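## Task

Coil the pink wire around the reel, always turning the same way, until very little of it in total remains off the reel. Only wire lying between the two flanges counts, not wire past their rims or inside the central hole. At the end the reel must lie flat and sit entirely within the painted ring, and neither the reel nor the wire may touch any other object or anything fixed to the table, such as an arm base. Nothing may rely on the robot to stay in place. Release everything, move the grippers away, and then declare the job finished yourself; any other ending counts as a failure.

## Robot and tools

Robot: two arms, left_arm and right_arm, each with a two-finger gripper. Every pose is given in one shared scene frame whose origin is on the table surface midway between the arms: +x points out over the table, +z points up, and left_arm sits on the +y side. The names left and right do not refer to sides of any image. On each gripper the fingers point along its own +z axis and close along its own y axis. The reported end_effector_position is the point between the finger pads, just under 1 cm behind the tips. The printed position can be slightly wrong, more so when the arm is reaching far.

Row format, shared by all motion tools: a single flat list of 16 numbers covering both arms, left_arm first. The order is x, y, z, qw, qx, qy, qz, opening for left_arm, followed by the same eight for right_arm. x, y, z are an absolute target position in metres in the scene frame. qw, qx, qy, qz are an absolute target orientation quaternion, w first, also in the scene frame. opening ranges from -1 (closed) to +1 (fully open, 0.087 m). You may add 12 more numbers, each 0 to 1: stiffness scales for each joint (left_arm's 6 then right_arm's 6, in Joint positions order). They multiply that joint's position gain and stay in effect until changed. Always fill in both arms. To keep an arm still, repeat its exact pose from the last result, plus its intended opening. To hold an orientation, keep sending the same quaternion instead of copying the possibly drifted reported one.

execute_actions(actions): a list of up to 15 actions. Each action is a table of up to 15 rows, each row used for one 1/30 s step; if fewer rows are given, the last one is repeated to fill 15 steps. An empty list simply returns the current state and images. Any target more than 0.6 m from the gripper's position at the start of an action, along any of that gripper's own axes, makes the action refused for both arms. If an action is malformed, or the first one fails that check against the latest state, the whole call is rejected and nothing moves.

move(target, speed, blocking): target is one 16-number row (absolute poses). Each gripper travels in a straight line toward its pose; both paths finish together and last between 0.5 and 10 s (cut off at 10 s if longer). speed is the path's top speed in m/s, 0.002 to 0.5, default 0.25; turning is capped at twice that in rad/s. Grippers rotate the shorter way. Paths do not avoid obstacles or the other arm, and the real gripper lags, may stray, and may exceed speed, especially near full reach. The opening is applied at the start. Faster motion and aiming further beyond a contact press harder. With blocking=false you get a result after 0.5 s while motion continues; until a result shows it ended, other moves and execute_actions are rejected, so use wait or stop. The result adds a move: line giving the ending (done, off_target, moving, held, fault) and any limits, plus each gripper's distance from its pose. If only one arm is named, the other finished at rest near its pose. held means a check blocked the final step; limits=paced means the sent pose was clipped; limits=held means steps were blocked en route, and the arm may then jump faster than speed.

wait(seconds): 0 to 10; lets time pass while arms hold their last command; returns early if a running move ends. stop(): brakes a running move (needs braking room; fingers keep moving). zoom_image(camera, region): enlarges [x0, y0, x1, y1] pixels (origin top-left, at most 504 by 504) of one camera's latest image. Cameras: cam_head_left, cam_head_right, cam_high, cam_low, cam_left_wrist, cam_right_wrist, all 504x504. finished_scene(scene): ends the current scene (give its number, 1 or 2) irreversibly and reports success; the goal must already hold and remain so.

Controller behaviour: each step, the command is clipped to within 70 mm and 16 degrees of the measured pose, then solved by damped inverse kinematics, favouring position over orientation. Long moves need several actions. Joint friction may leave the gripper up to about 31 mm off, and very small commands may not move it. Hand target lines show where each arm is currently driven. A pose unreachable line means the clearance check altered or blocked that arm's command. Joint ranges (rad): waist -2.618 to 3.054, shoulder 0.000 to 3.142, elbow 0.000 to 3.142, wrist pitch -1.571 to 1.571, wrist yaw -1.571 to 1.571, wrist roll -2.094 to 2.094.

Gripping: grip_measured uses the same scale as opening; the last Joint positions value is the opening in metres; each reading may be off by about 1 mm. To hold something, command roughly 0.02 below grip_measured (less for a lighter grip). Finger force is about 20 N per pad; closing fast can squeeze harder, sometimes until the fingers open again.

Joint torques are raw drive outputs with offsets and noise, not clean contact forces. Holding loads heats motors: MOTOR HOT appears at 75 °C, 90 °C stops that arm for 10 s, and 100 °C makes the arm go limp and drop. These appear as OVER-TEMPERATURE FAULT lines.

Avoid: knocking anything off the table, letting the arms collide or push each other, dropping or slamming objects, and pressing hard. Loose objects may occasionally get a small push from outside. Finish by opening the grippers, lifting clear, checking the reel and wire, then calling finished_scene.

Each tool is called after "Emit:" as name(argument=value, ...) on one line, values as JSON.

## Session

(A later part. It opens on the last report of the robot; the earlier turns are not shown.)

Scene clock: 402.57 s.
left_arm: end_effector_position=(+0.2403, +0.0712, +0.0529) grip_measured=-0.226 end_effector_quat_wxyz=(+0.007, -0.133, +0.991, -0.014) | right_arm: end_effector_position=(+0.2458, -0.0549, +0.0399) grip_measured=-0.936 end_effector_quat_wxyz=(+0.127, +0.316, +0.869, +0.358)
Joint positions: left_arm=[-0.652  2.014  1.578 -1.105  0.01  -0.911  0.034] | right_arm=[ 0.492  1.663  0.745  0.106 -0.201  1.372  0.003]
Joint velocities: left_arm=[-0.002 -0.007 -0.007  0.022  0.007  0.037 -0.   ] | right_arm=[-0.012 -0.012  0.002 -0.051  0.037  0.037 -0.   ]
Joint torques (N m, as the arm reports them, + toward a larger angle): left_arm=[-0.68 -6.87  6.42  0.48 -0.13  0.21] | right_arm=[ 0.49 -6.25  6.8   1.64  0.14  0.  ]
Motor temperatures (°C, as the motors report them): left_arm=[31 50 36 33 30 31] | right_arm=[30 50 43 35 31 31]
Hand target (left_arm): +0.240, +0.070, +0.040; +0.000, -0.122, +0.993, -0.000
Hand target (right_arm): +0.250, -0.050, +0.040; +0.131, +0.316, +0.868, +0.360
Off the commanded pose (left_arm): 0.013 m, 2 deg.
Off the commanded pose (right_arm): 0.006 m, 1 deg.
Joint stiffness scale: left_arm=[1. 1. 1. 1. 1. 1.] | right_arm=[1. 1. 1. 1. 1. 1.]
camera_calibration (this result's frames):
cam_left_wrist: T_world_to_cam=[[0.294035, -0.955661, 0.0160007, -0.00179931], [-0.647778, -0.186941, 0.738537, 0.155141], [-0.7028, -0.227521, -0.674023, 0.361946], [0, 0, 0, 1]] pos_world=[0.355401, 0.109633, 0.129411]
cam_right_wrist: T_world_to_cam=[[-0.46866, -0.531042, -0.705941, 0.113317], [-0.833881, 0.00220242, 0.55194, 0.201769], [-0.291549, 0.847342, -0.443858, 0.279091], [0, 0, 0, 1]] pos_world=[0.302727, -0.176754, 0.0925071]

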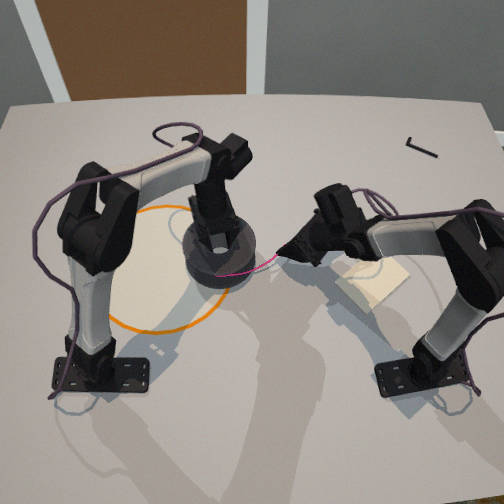

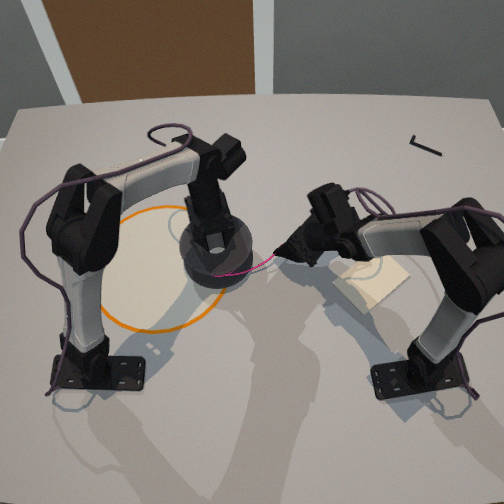

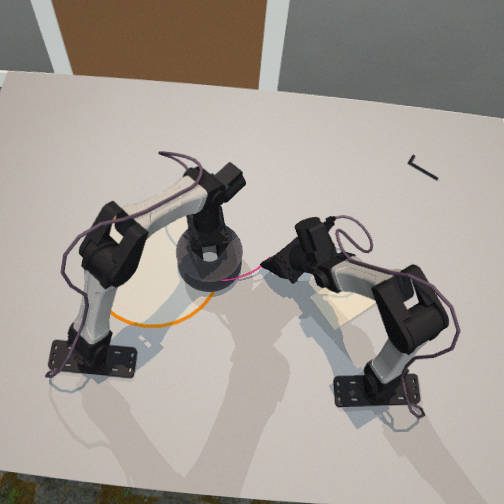

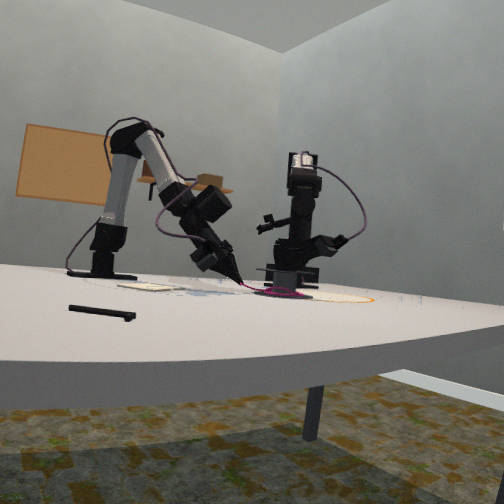

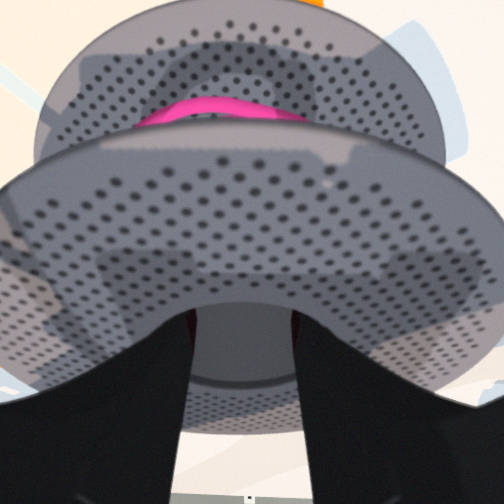

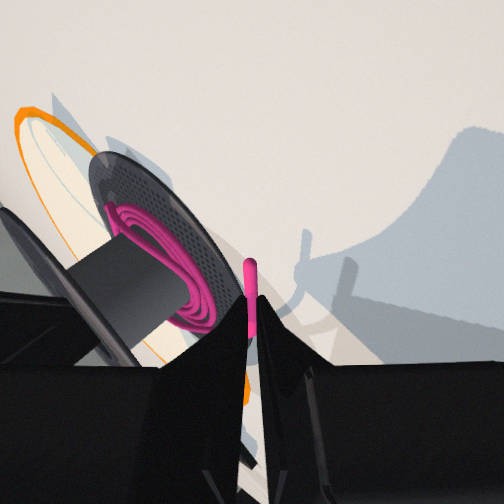

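Emit:
execute_actions(actions=[[[0.24,0.07,0.04,0,-0.139,-0.99,0,0,0.25,-0.032,0.035,0.131,0.316,0.868,0.36,-1]],[[0.24,0.07,0.04,0,-0.391,-0.921,0,0,0.25,-0.015,0.03,0.131,0.316,0.868,0.36,-1]],[[0.24,0.07,0.04,0,-0.391,-0.921,0,0,0.25,-0.015,0.03,0.131,0.316,0.868,0.36,-1]]])

Scene clock: 409.13 s.
left_arm: end_effector_position=(+0.2380, +0.0709, +0.0527) grip_measured=-0.207 end_effector_quat_wxyz=(+0.011, +0.381, +0.925, -0.009) | right_arm: end_effector_position=(+0.2442, -0.0213, +0.0288) grip_measured=-0.936 end_effector_quat_wxyz=(+0.124, +0.315, +0.870, +0.357)
Joint positions: left_arm=[-0.752  2.08   1.678 -1.142  0.01   0.039  0.035] | right_arm=[ 0.582  1.761  0.805  0.15  -0.141  1.438  0.003]
Joint velocities: left_arm=[-0.007 -0.002 -0.012  0.022 -0.066 -0.007  0.   ] | right_arm=[-0.002 -0.002 -0.002 -0.051  0.051 -0.007 -0.   ]
Joint torques (N m, as the arm reports them, + toward a larger angle): left_arm=[-0.38 -7.42  6.49  0.53 -0.07  0.23] | right_arm=[ 0.27 -6.95  7.24  1.62  0.18  0.  ]
Motor temperatures (°C, as the motors report them): left_arm=[31 49 37 33 30 31] | right_arm=[30 49 43 37 31 31]
Hand target (left_arm): +0.240, +0.070, +0.040; +0.000, +0.391, +0.921, -0.000
Hand target (right_arm): +0.250, -0.015, +0.030; +0.131, +0.316, +0.868, +0.360
Off the commanded pose (left_arm): 0.013 m, 2 deg.
Off the commanded pose (right_arm): 0.009 m, 1 deg.
Joint stiffness scale: left_arm=[1. 1. 1. 1. 1. 1.] | right_arm=[1. 1. 1. 1. 1. 1.]
camera_calibration (this result's frames):
cam_left_wrist: T_world_to_cam=[[-0.681876, -0.731459, -0.00348388, 0.215967], [-0.503977, 0.466352, 0.726996, 0.0737744], [-0.530143, 0.497477, -0.686633, 0.268368], [0, 0, 0, 1]] pos_world=[0.326717, -0.00994012, 0.131389]
cam_right_wrist: T_world_to_cam=[[-0.4711, -0.533544, -0.702421, 0.123038], [-0.830737, 0.000649817, 0.556665, 0.205534], [-0.296549, 0.845772, -0.44354, 0.246367], [0, 0, 0, 1]] pos_world=[0.301768, -0.142858, 0.0812846]

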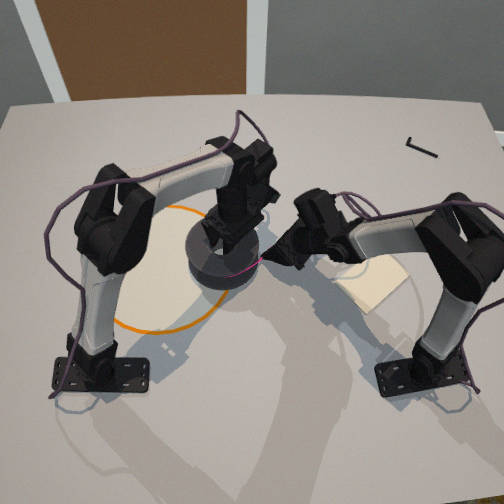

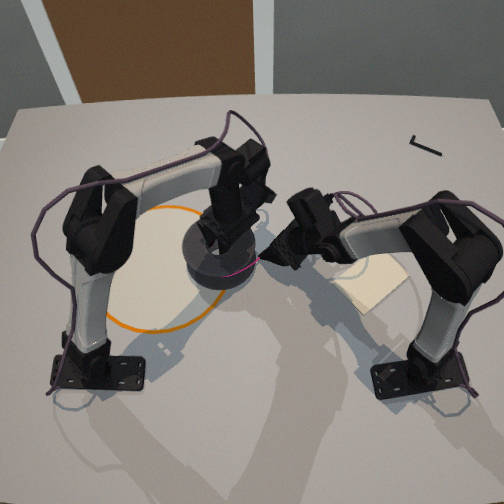

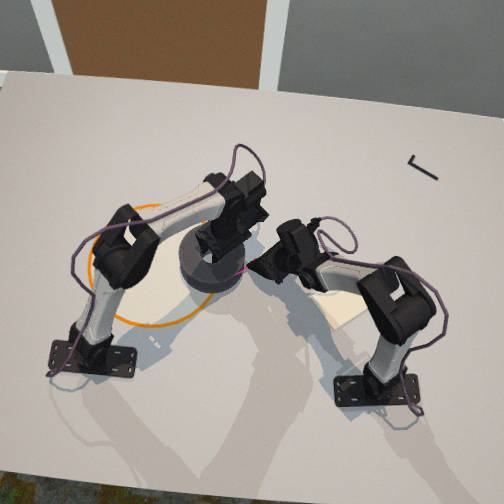

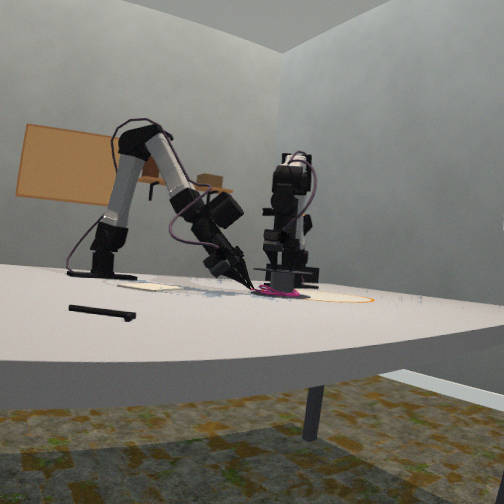

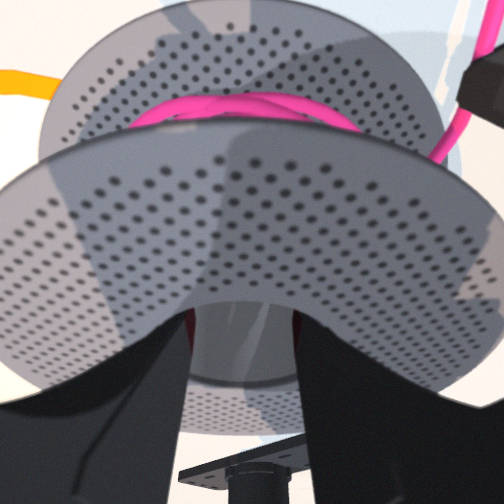

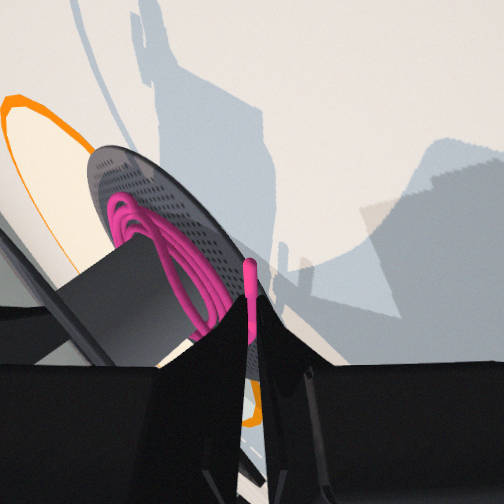

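Emit:
execute_actions(actions=[[[0.24,0.07,0.04,0,-0.391,-0.921,0,-1,0.25,-0.015,0.03,0.131,0.316,0.868,0.36,-1]],[[0.24,0.07,0.04,0,0.122,-0.993,0,-1,0.25,-0.015,0.03,0.131,0.316,0.868,0.36,-1]],[[0.24,0.07,0.04,0,0.602,-0.799,0,-1,0.25,-0.015,0.03,0.131,0.316,0.868,0.36,-1]],[[0.24,0.07,0.04,0,0.602,-0.799,0,-0.5,0.25,-0.015,0.03,0.131,0.316,0.868,0.36,-1]],[[0.24,0.07,0.04,0,0.602,-0.799,0,0,0.25,-0.015,0.03,0.131,0.316,0.868,0.36,-1]],[[0.24,0.07,0.04,0,0.375,-0.927,0,0,0.25,-0.003,0.028,0.1,0.24,0.892,0.37,-1]],[[0.24,0.07,0.04,0,0.122,-0.993,0,0,0.25,0.01,0.025,0.067,0.161,0.91,0.377,-1]],[[0.24,0.07,0.04,0,0.122,-0.993,0,0,0.25,0.01,0.025,0.067,0.161,0.91,0.377,-1]]])

Scene clock: 421.80 s.
left_arm: end_effector_position=(+0.2382, +0.0722, +0.0535) grip_measured=-0.197 end_effector_quat_wxyz=(+0.003, -0.135, +0.991, -0.011) | right_arm: end_effector_position=(+0.2438, +0.0111, +0.0279) grip_measured=-0.936 end_effector_quat_wxyz=(+0.068, +0.160, +0.908, +0.381)
Joint positions: left_arm=[-0.652  2.014  1.578 -1.115  0.012 -0.913  0.035] | right_arm=[ 0.558  1.919  1.019  0.04  -0.389  1.155  0.003]
Joint velocities: left_arm=[ 0.002  0.002 -0.017 -0.022 -0.066  0.022  0.   ] | right_arm=[ 0.002  0.002  0.002 -0.007  0.022 -0.037 -0.001]
Joint torques (N m, as the arm reports them, + toward a larger angle): left_arm=[-0.68 -6.81  6.35  0.56 -0.15  0.27] | right_arm=[-1.05 -8.49  7.36  1.36 -0.07 -0.2 ]
Motor temperatures (°C, as the motors report them): left_arm=[31 49 38 33 30 31] | right_arm=[30 47 44 38 31 31]
Hand target (left_arm): +0.240, +0.070, +0.040; +0.000, -0.122, +0.993, -0.000
Hand target (right_arm): +0.250, +0.010, +0.025; +0.067, +0.161, +0.910, +0.377
Off the commanded pose (left_arm): 0.014 m, 2 deg.
Off the commanded pose (right_arm): 0.007 m, 0 deg.
Joint stiffness scale: left_arm=[1. 1. 1. 1. 1. 1.] | right_arm=[1. 1. 1. 1. 1. 1.]
camera_calibration (this result's frames):
cam_left_wrist: T_world_to_cam=[[0.296642, -0.954934, 0.0102632, -0.000649177], [-0.641017, -0.191138, 0.743346, 0.151958], [-0.707884, -0.227087, -0.668828, 0.362033], [0, 0, 0, 1]] pos_world=[0.353878, 0.110638, 0.129187]
cam_right_wrist: T_world_to_cam=[[-0.252943, -0.650692, -0.715975, 0.0880358], [-0.791234, -0.286735, 0.540122, 0.19974], [-0.556747, 0.703124, -0.442322, 0.283422], [0, 0, 0, 1]] pos_world=[0.338103, -0.0847242, 0.0805115]

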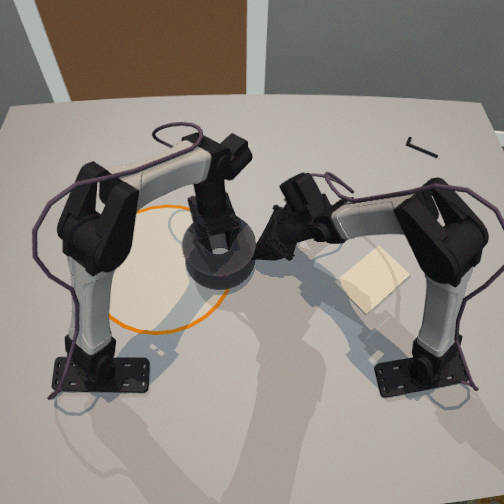

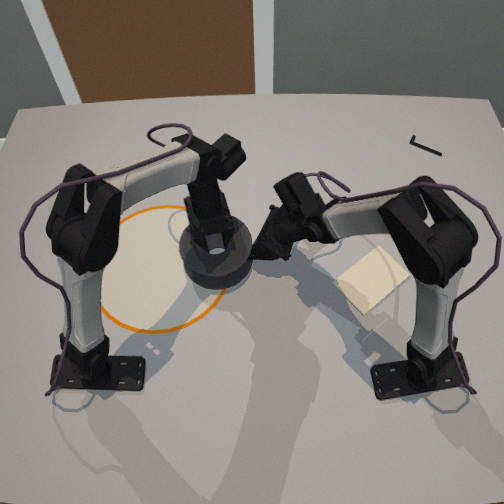

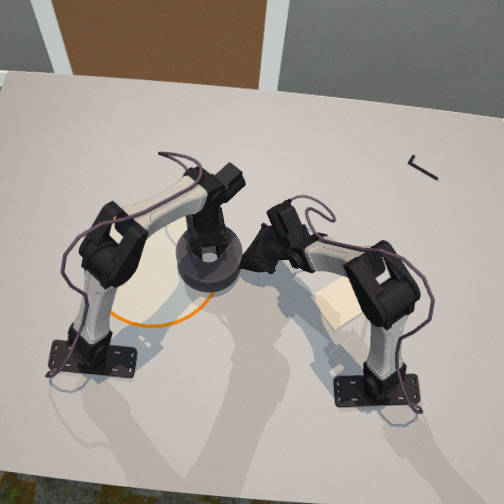

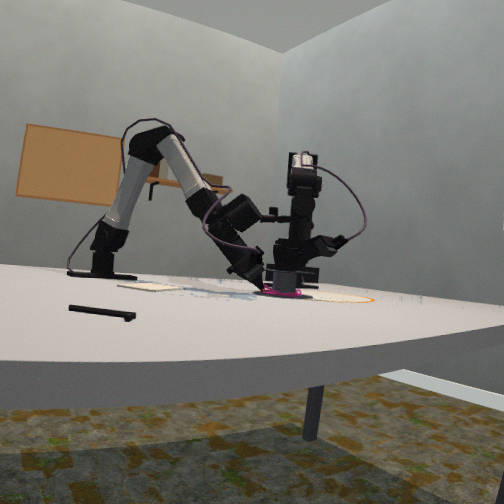

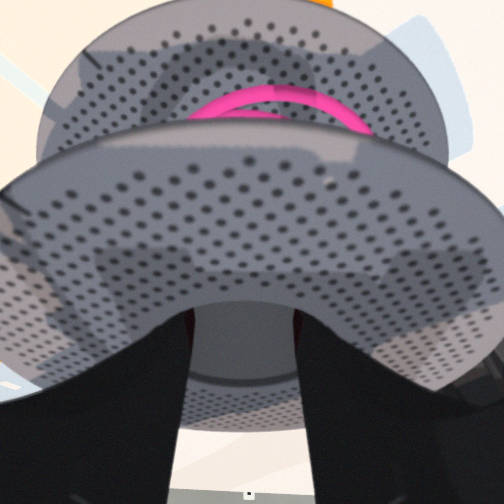

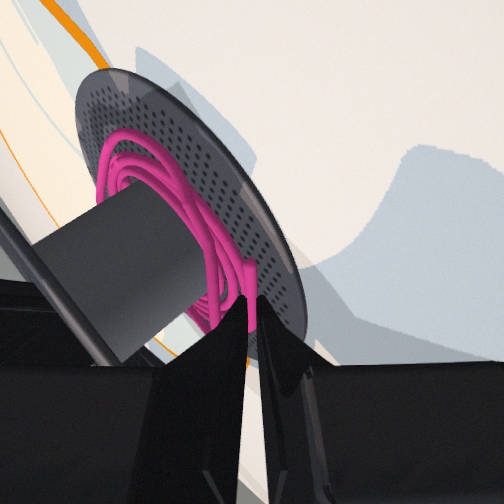

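Loosening the grip so the tail slides through while the reel turns, then backing the right arm off.

Emit:
execute_actions(actions=[[[0.24,0.07,0.04,0,0.122,-0.993,0,0,0.25,0.01,0.025,0.067,0.161,0.91,0.377,-0.88]],[[0.24,0.07,0.04,0,-0.139,-0.99,0,0,0.25,0.01,0.025,0.067,0.161,0.91,0.377,-0.88]],[[0.24,0.07,0.04,0,-0.391,-0.921,0,0,0.25,0.01,0.025,0.067,0.161,0.91,0.377,-0.88]],[[0.24,0.07,0.04,0,-0.391,-0.921,0,0,0.24,-0.03,0.04,0.067,0.161,0.91,0.377,-0.88]],[[0.24,0.07,0.04,0,-0.391,-0.921,0,0,0.22,-0.09,0.07,0.067,0.161,0.91,0.377,-0.88]],[[0.24,0.07,0.04,0,-0.391,-0.921,0,0,0.22,-0.12,0.08,0.067,0.161,0.91,0.377,-0.88]]])

Scene clock: 432.57 s.
left_arm: end_effector_position=(+0.2386, +0.0733, +0.0533) grip_measured=-0.188 end_effector_quat_wxyz=(+0.009, +0.381, +0.925, -0.007) | right_arm: end_effector_position=(+0.2256, -0.1169, +0.0792) grip_measured=-0.880 end_effector_quat_wxyz=(+0.073, +0.164, +0.909, +0.376)
Joint positions: left_arm=[-0.748  2.079  1.678 -1.147  0.006  0.043  0.036] | right_arm=[ 0.237  1.538  0.839 -0.293 -0.567  0.87   0.005]
Joint velocities: left_arm=[-0.002 -0.012 -0.002 -0.066 -0.037  0.051 -0.   ] | right_arm=[-0.007 -0.007  0.012 -0.081 -0.007 -0.022  0.   ]
Joint torques (N m, as the arm reports them, + toward a larger angle): left_arm=[-0.7  -7.35  6.47  0.57 -0.04  0.23] | right_arm=[-0.6  -8.08  5.29  1.18 -0.18 -0.18]
Motor temperatures (°C, as the motors report them): left_arm=[31 48 38 33 30 31] | right_arm=[30 47 45 38 31 31]
Hand target (left_arm): +0.240, +0.070, +0.040; +0.000, +0.391, +0.921, -0.000
Hand target (right_arm): +0.220, -0.120, +0.079; +0.068, +0.161, +0.910, +0.376
Off the commanded pose (left_arm): 0.014 m, 2 deg.
Off the commanded pose (right_arm): 0.006 m, 1 deg.
Joint stiffness scale: left_arm=[1. 1. 1. 1. 1. 1.] | right_arm=[1. 1. 1. 1. 1. 1.]
camera_calibration (this result's frames):
cam_left_wrist: T_world_to_cam=[[-0.681809, -0.731493, -0.00734892, 0.218359], [-0.503701, 0.462157, 0.729861, 0.0726603], [-0.530492, 0.501328, -0.683556, 0.267494], [0, 0, 0, 1]] pos_world=[0.327382, -0.00795449, 0.13142]
cam_right_wrist: T_world_to_cam=[[-0.257805, -0.654231, -0.710998, 0.0371524], [-0.797012, -0.27198, 0.539258, 0.123985], [-0.546177, 0.705697, -0.451312, 0.38467], [0, 0, 0, 1]] pos_world=[0.318493, -0.213433, 0.133162]

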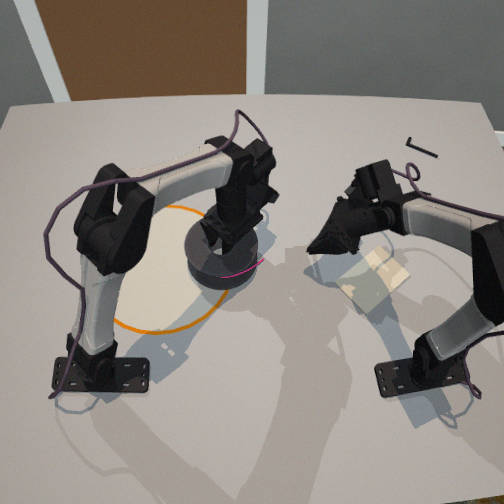

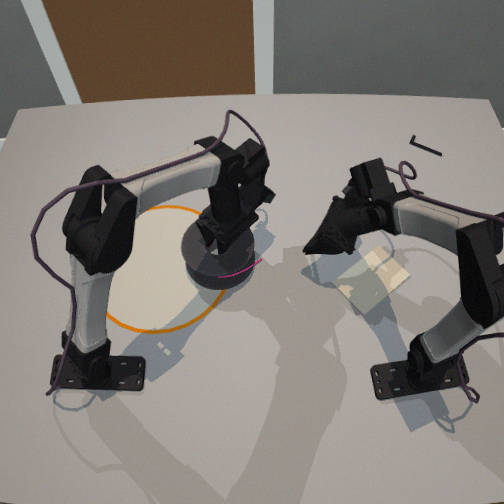

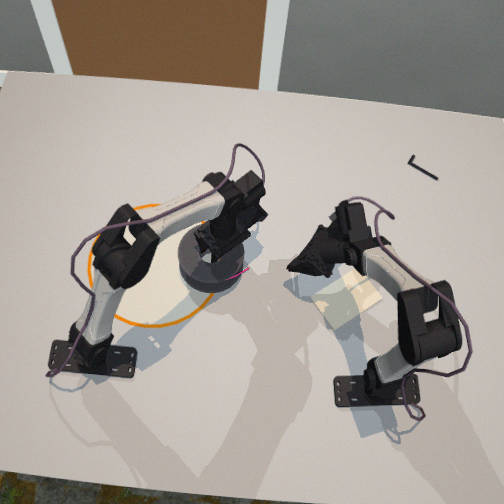

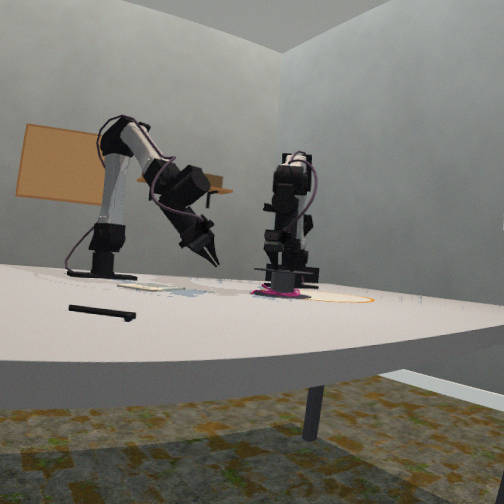

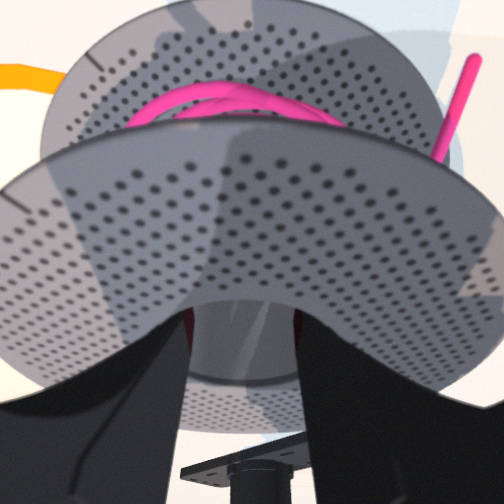

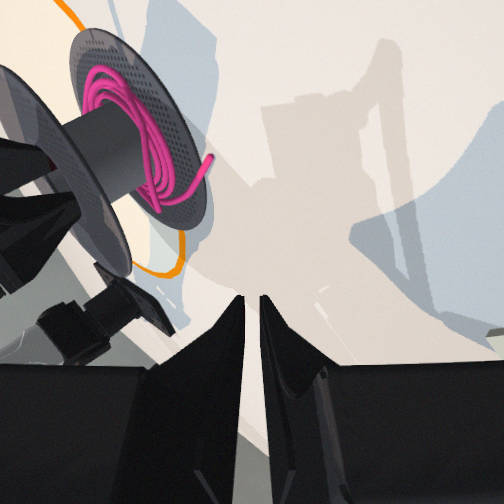

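Emit:
execute_actions(actions=[[[0.24,0.07,0.04,0,-0.391,-0.921,0,0,0.23,-0.07,0.03,0.067,0.161,0.91,0.377,-1]],[[0.24,0.07,0.04,0,-0.391,-0.921,0,0,0.23,-0.045,0.015,0.067,0.161,0.91,0.377,-1]],[[0.24,0.07,0.04,0,-0.391,-0.921,0,0,0.235,-0.02,0.015,0.067,0.161,0.91,0.377,-1]],[[0.24,0.07,0.04,0,-0.391,-0.921,0,0,0.24,0.0,0.015,0.067,0.161,0.91,0.377,-1]],[[0.24,0.07,0.04,0,-0.391,-0.921,0,0,0.245,0.012,0.015,0.067,0.161,0.91,0.377,-1]],[[0.24,0.07,0.04,0,-0.391,-0.921,0,0,0.24,-0.03,0.03,0.067,0.161,0.91,0.377,-1]],[[0.24,0.07,0.04,0,-0.391,-0.921,0,0,0.22,-0.09,0.07,0.067,0.161,0.91,0.377,-1]],[[0.24,0.07,0.04,0,-0.391,-0.921,0,0,0.22,-0.12,0.08,0.067,0.161,0.91,0.377,-1]]])

Scene clock: 446.83 s.
left_arm: end_effector_position=(+0.2384, +0.0790, +0.0534) grip_measured=-0.181 end_effector_quat_wxyz=(+0.004, +0.385, +0.923, +0.003) | right_arm: end_effector_position=(+0.2258, -0.1169, +0.0794) grip_measured=-1.000 end_effector_quat_wxyz=(+0.073, +0.164, +0.909, +0.376)
Joint positions: left_arm=[-0.746  2.081  1.678 -1.163 -0.009  0.054  0.036] | right_arm=[ 0.237  1.538  0.839 -0.293 -0.567  0.87   0.   ]
Joint velocities: left_arm=[ 0.012 -0.007 -0.017 -0.051 -0.081 -0.037  0.002] | right_arm=[ 0.012  0.002 -0.002 -0.081 -0.081 -0.066  0.   ]
Joint torques (N m, as the arm reports them, + toward a larger angle): left_arm=[-0.9  -7.47  6.46  0.69  0.12  0.12] | right_arm=[-0.82 -7.98  5.39  1.2  -0.27 -0.16]
Motor temperatures (°C, as the motors report them): left_arm=[31 48 39 33 30 31] | right_arm=[30 47 44 38 31 31]
Hand target (left_arm): +0.240, +0.070, +0.040; -0.000, +0.391, +0.920, +0.000
Hand target (right_arm): +0.220, -0.120, +0.080; +0.069, +0.161, +0.910, +0.376
Off the commanded pose (left_arm): 0.016 m, 1 deg.
Off the commanded pose (right_arm): 0.007 m, 1 deg.
Joint stiffness scale: left_arm=[1. 1. 1. 1. 1. 1.] | right_arm=[1. 1. 1. 1. 1. 1.]
camera_calibration (this result's frames):
cam_left_wrist: T_world_to_cam=[[-0.687813, -0.725552, -0.0220748, 0.224087], [-0.498041, 0.449575, 0.74151, 0.0688603], [-0.52808, 0.521015, -0.670578, 0.26178], [0, 0, 0, 1]] pos_world=[0.326666, -0.00476293, 0.12943]
cam_right_wrist: T_world_to_cam=[[-0.257354, -0.654211, -0.71118, 0.0372203], [-0.797513, -0.271789, 0.538612, 0.124286], [-0.545657, 0.70579, -0.451796, 0.384756], [0, 0, 0, 1]] pos_world=[0.318643, -0.213427, 0.133359]

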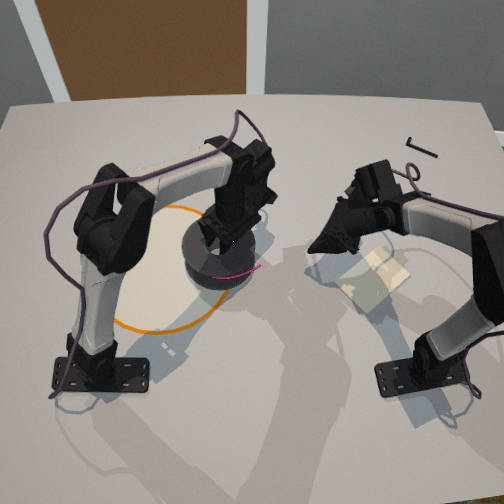

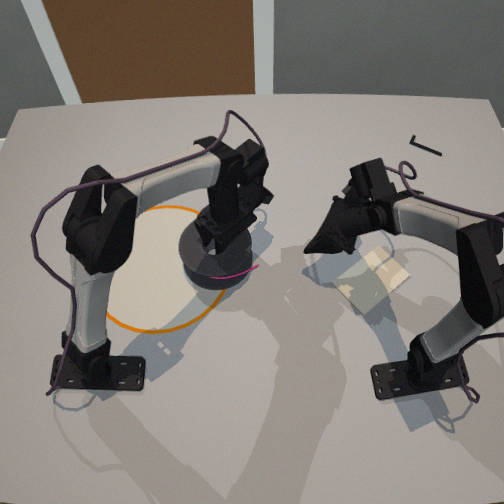

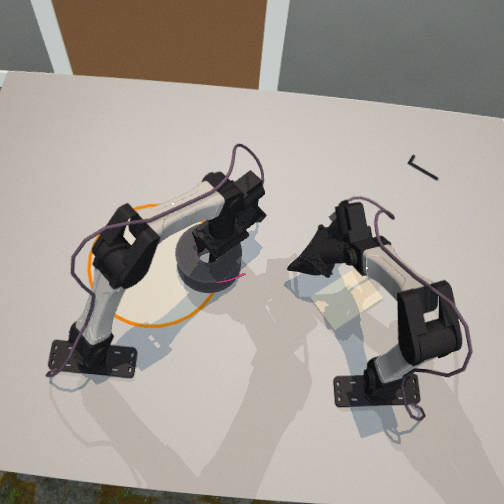

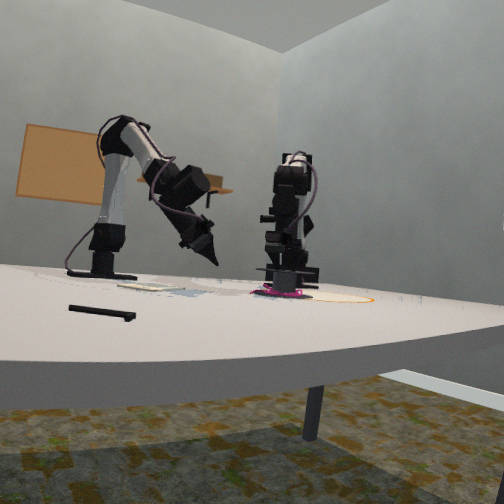

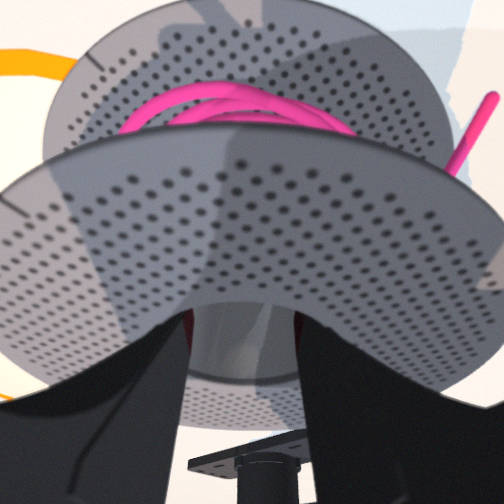

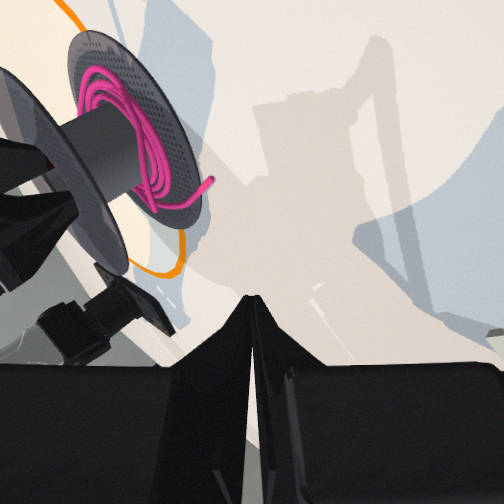

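Emit:
execute_actions(actions=[[[0.24,0.07,0.04,0,-0.391,-0.921,0,0,0.18,-0.07,0.03,0.131,0.316,0.868,0.36,-1]],[[0.24,0.07,0.04,0,-0.391,-0.921,0,0,0.17,-0.035,0.015,0.131,0.316,0.868,0.36,-1]],[[0.24,0.07,0.04,0,-0.391,-0.921,0,0,0.185,-0.01,0.015,0.131,0.316,0.868,0.36,-1]],[[0.24,0.07,0.04,0,-0.391,-0.921,0,0,0.205,0.005,0.015,0.131,0.316,0.868,0.36,-1]],[[0.24,0.07,0.04,0,-0.391,-0.921,0,0,0.225,0.01,0.015,0.1,0.24,0.892,0.37,-1]],[[0.24,0.07,0.04,0,-0.391,-0.921,0,0,0.245,0.012,0.015,0.067,0.161,0.91,0.377,-1]],[[0.24,0.07,0.04,0,-0.391,-0.921,0,0,0.245,0.012,0.015,0.067,0.161,0.91,0.377,-1]]])

Scene clock: 458.90 s.
left_arm: end_effector_position=(+0.2491, +0.0842, +0.0543) grip_measured=-0.166 end_effector_quat_wxyz=(+0.018, +0.379, +0.925, +0.017) | right_arm: end_effector_position=(+0.2253, +0.0102, +0.0178) grip_measured=-1.000 end_effector_quat_wxyz=(+0.042, +0.155, +0.912, +0.377)
Joint positions: left_arm=[-0.733  2.081  1.683 -1.151 -0.045  0.055  0.036] | right_arm=[ 0.573  1.922  0.983  0.045 -0.417  1.16   0.   ]
Joint velocities: left_arm=[-0.012 -0.007  0.012 -0.066  0.022 -0.022 -0.001] | right_arm=[-0.002 -0.002 -0.007  0.022  0.037  0.022  0.   ]
Joint torques (N m, as the arm reports them, + toward a larger angle): left_arm=[-1.92 -7.55  6.17  0.59  0.47  0.1 ] | right_arm=[-1.16 -7.69  7.55  1.67  0.21 -0.15]
Motor temperatures (°C, as the motors report them): left_arm=[31 48 39 34 30 31] | right_arm=[30 46 44 39 31 31]
Hand target (left_arm): +0.240, +0.071, +0.041; -0.000, +0.390, +0.921, +0.000
Hand target (right_arm): +0.244, +0.011, +0.016; +0.067, +0.161, +0.910, +0.377
Off the commanded pose (left_arm): 0.022 m, 3 deg.
Off the commanded pose (right_arm): 0.020 m, 3 deg.
Joint stiffness scale: left_arm=[1. 1. 1. 1. 1. 1.] | right_arm=[1. 1. 1. 1. 1. 1.]
camera_calibration (this result's frames):
cam_left_wrist: T_world_to_cam=[[-0.677617, -0.733099, -0.0583159, 0.235314], [-0.530488, 0.432338, 0.729154, 0.081378], [-0.50933, 0.525023, -0.68186, 0.260934], [0, 0, 0, 1]] pos_world=[0.335524, 0.00032882, 0.132306]
cam_right_wrist: T_world_to_cam=[[-0.265213, -0.66049, -0.702435, 0.0781696], [-0.757685, -0.307788, 0.575482, 0.182294], [-0.596301, 0.68485, -0.418813, 0.277995], [0, 0, 0, 1]] pos_world=[0.324622, -0.0826472, 0.0664305]

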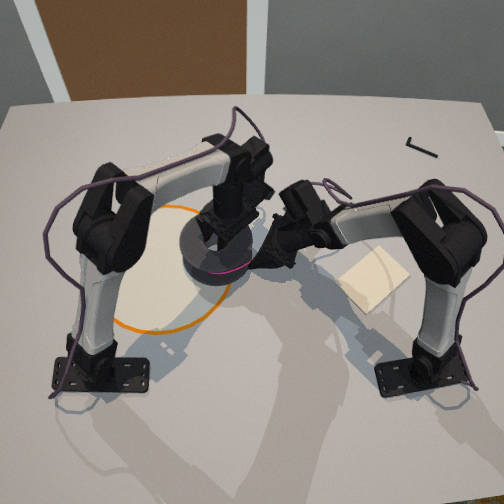

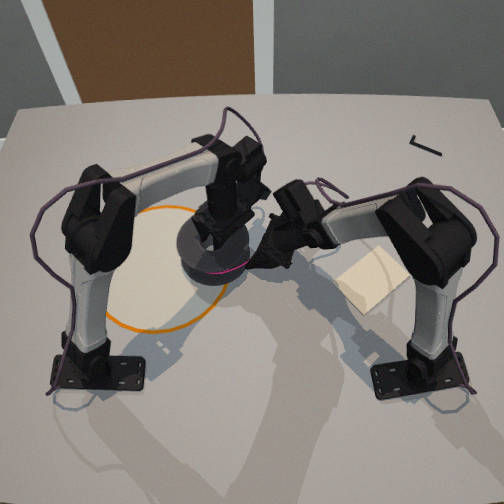

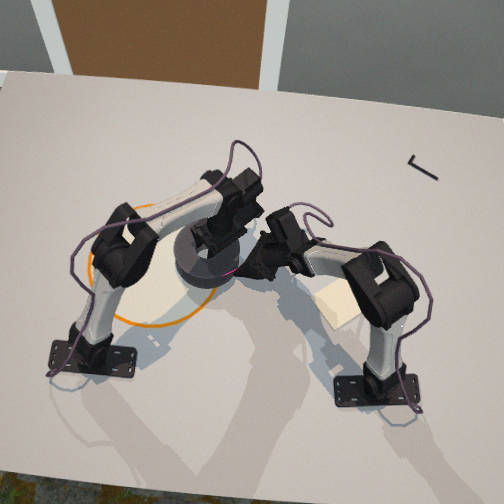

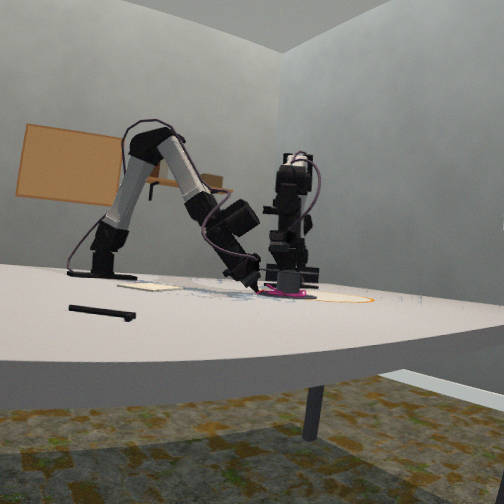

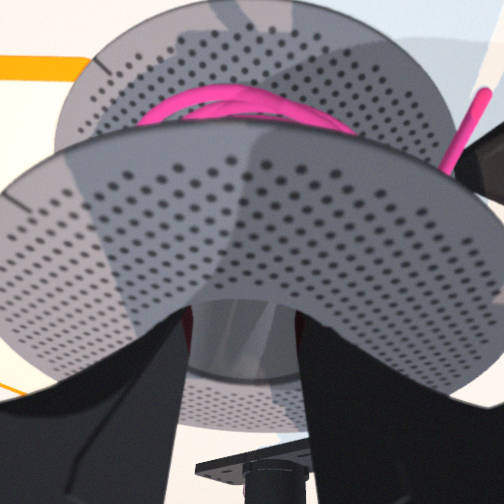

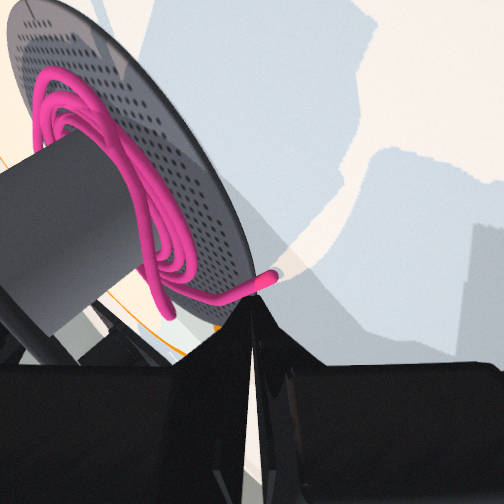

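Emit:
execute_actions(actions=[[[0.24,0.075,0.04,0,-0.391,-0.921,0,0,0.225,0.008,0.028,0.067,0.161,0.91,0.377,-1]],[[0.24,0.075,0.04,0,-0.391,-0.921,0,0,0.232,0.02,0.026,0.067,0.161,0.91,0.377,-1]],[[0.24,0.075,0.04,0,-0.51,-0.86,0,0,0.232,0.02,0.026,0.067,0.161,0.91,0.377,-1]],[[0.24,0.075,0.04,0,-0.616,-0.788,0,0,0.232,0.02,0.026,0.067,0.161,0.91,0.377,-1]],[[0.24,0.075,0.04,0,-0.616,-0.788,0,0,0.232,0.02,0.026,0.067,0.161,0.91,0.377,-1]]])

Scene clock: 466.47 s.
left_arm: end_effector_position=(+0.2517, +0.0728, +0.0543) grip_measured=-0.164 end_effector_quat_wxyz=(+0.020, +0.596, +0.803, +0.010) | right_arm: end_effector_position=(+0.2250, +0.0122, +0.0238) grip_measured=-1.000 end_effector_quat_wxyz=(+0.058, +0.163, +0.913, +0.369)
Joint positions: left_arm=[-0.789  2.081  1.683 -1.136 -0.026  0.498  0.037] | right_arm=[ 0.593  1.893  0.98   0.031 -0.367  1.182  0.   ]
Joint velocities: left_arm=[-0.017 -0.007  0.002  0.022 -0.007 -0.066  0.   ] | right_arm=[ 0.017  0.012  0.002 -0.007 -0.051 -0.066  0.   ]
Joint torques (N m, as the arm reports them, + toward a larger angle): left_arm=[ -0.76 -10.18   2.65   0.64   0.32   0.47] | right_arm=[ 0.24 -8.33  7.06  1.6   0.05  0.02]
Motor temperatures (°C, as the motors report them): left_arm=[31 48 39 34 30 31] | right_arm=[30 46 45 39 31 31]
Hand target (left_arm): +0.240, +0.075, +0.040; -0.001, +0.615, +0.788, +0.000
Hand target (right_arm): +0.232, +0.020, +0.026; +0.067, +0.161, +0.910, +0.377
Off the commanded pose (left_arm): 0.019 m, 4 deg.
Off the commanded pose (right_arm): 0.011 m, 1 deg.
Joint stiffness scale: left_arm=[1. 1. 1. 1. 1. 1.] | right_arm=[1. 1. 1. 1. 1. 1.]
camera_calibration (this result's frames):
cam_left_wrist: T_world_to_cam=[[-0.946356, -0.31877, -0.0528824, 0.265874], [-0.254721, 0.635257, 0.729085, 0.00353444], [-0.198817, 0.703444, -0.682377, 0.177114], [0, 0, 0, 1]] pos_world=[0.287725, -0.0420822, 0.132342]
cam_right_wrist: T_world_to_cam=[[-0.268957, -0.665726, -0.69604, 0.0843645], [-0.776936, -0.27715, 0.565295, 0.18345], [-0.569239, 0.692818, -0.442685, 0.27332], [0, 0, 0, 1]] pos_world=[0.320804, -0.0823546, 0.0760123]

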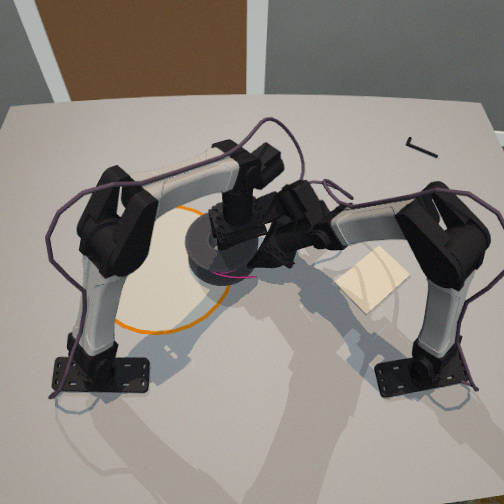

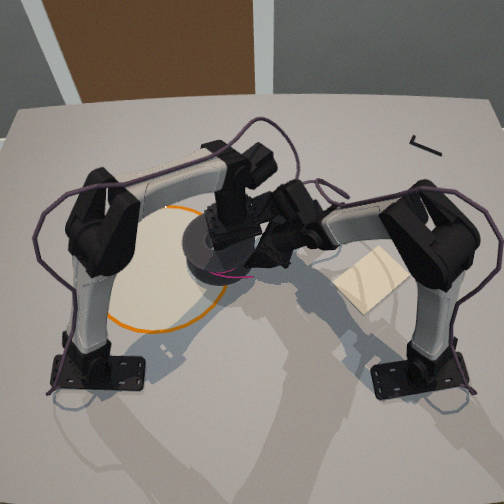

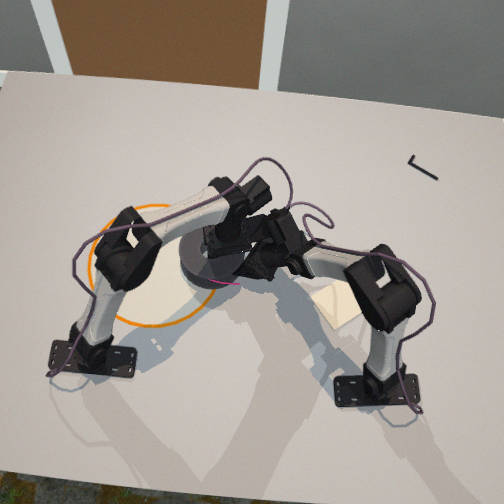

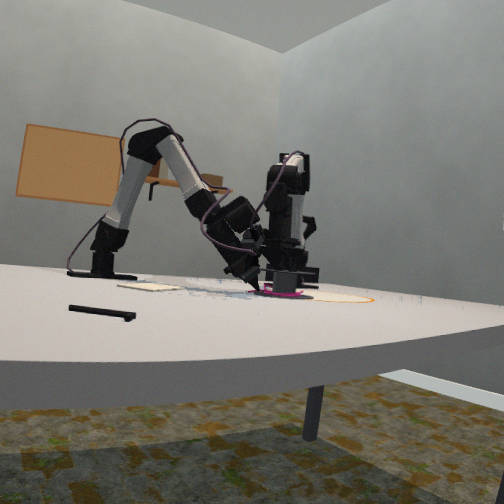

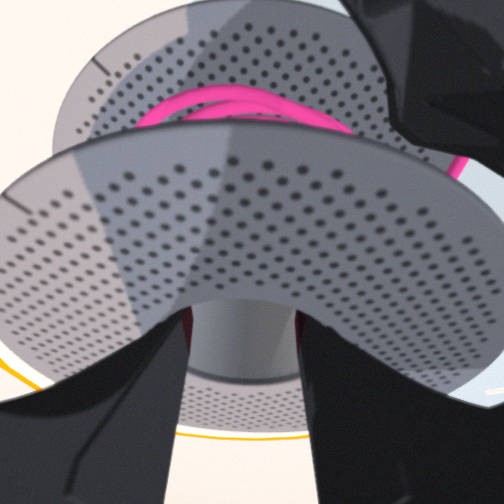

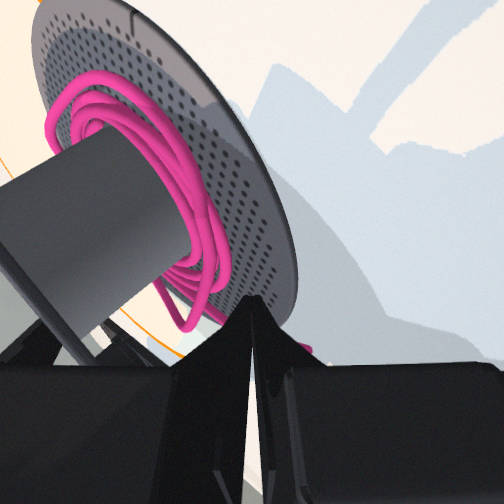

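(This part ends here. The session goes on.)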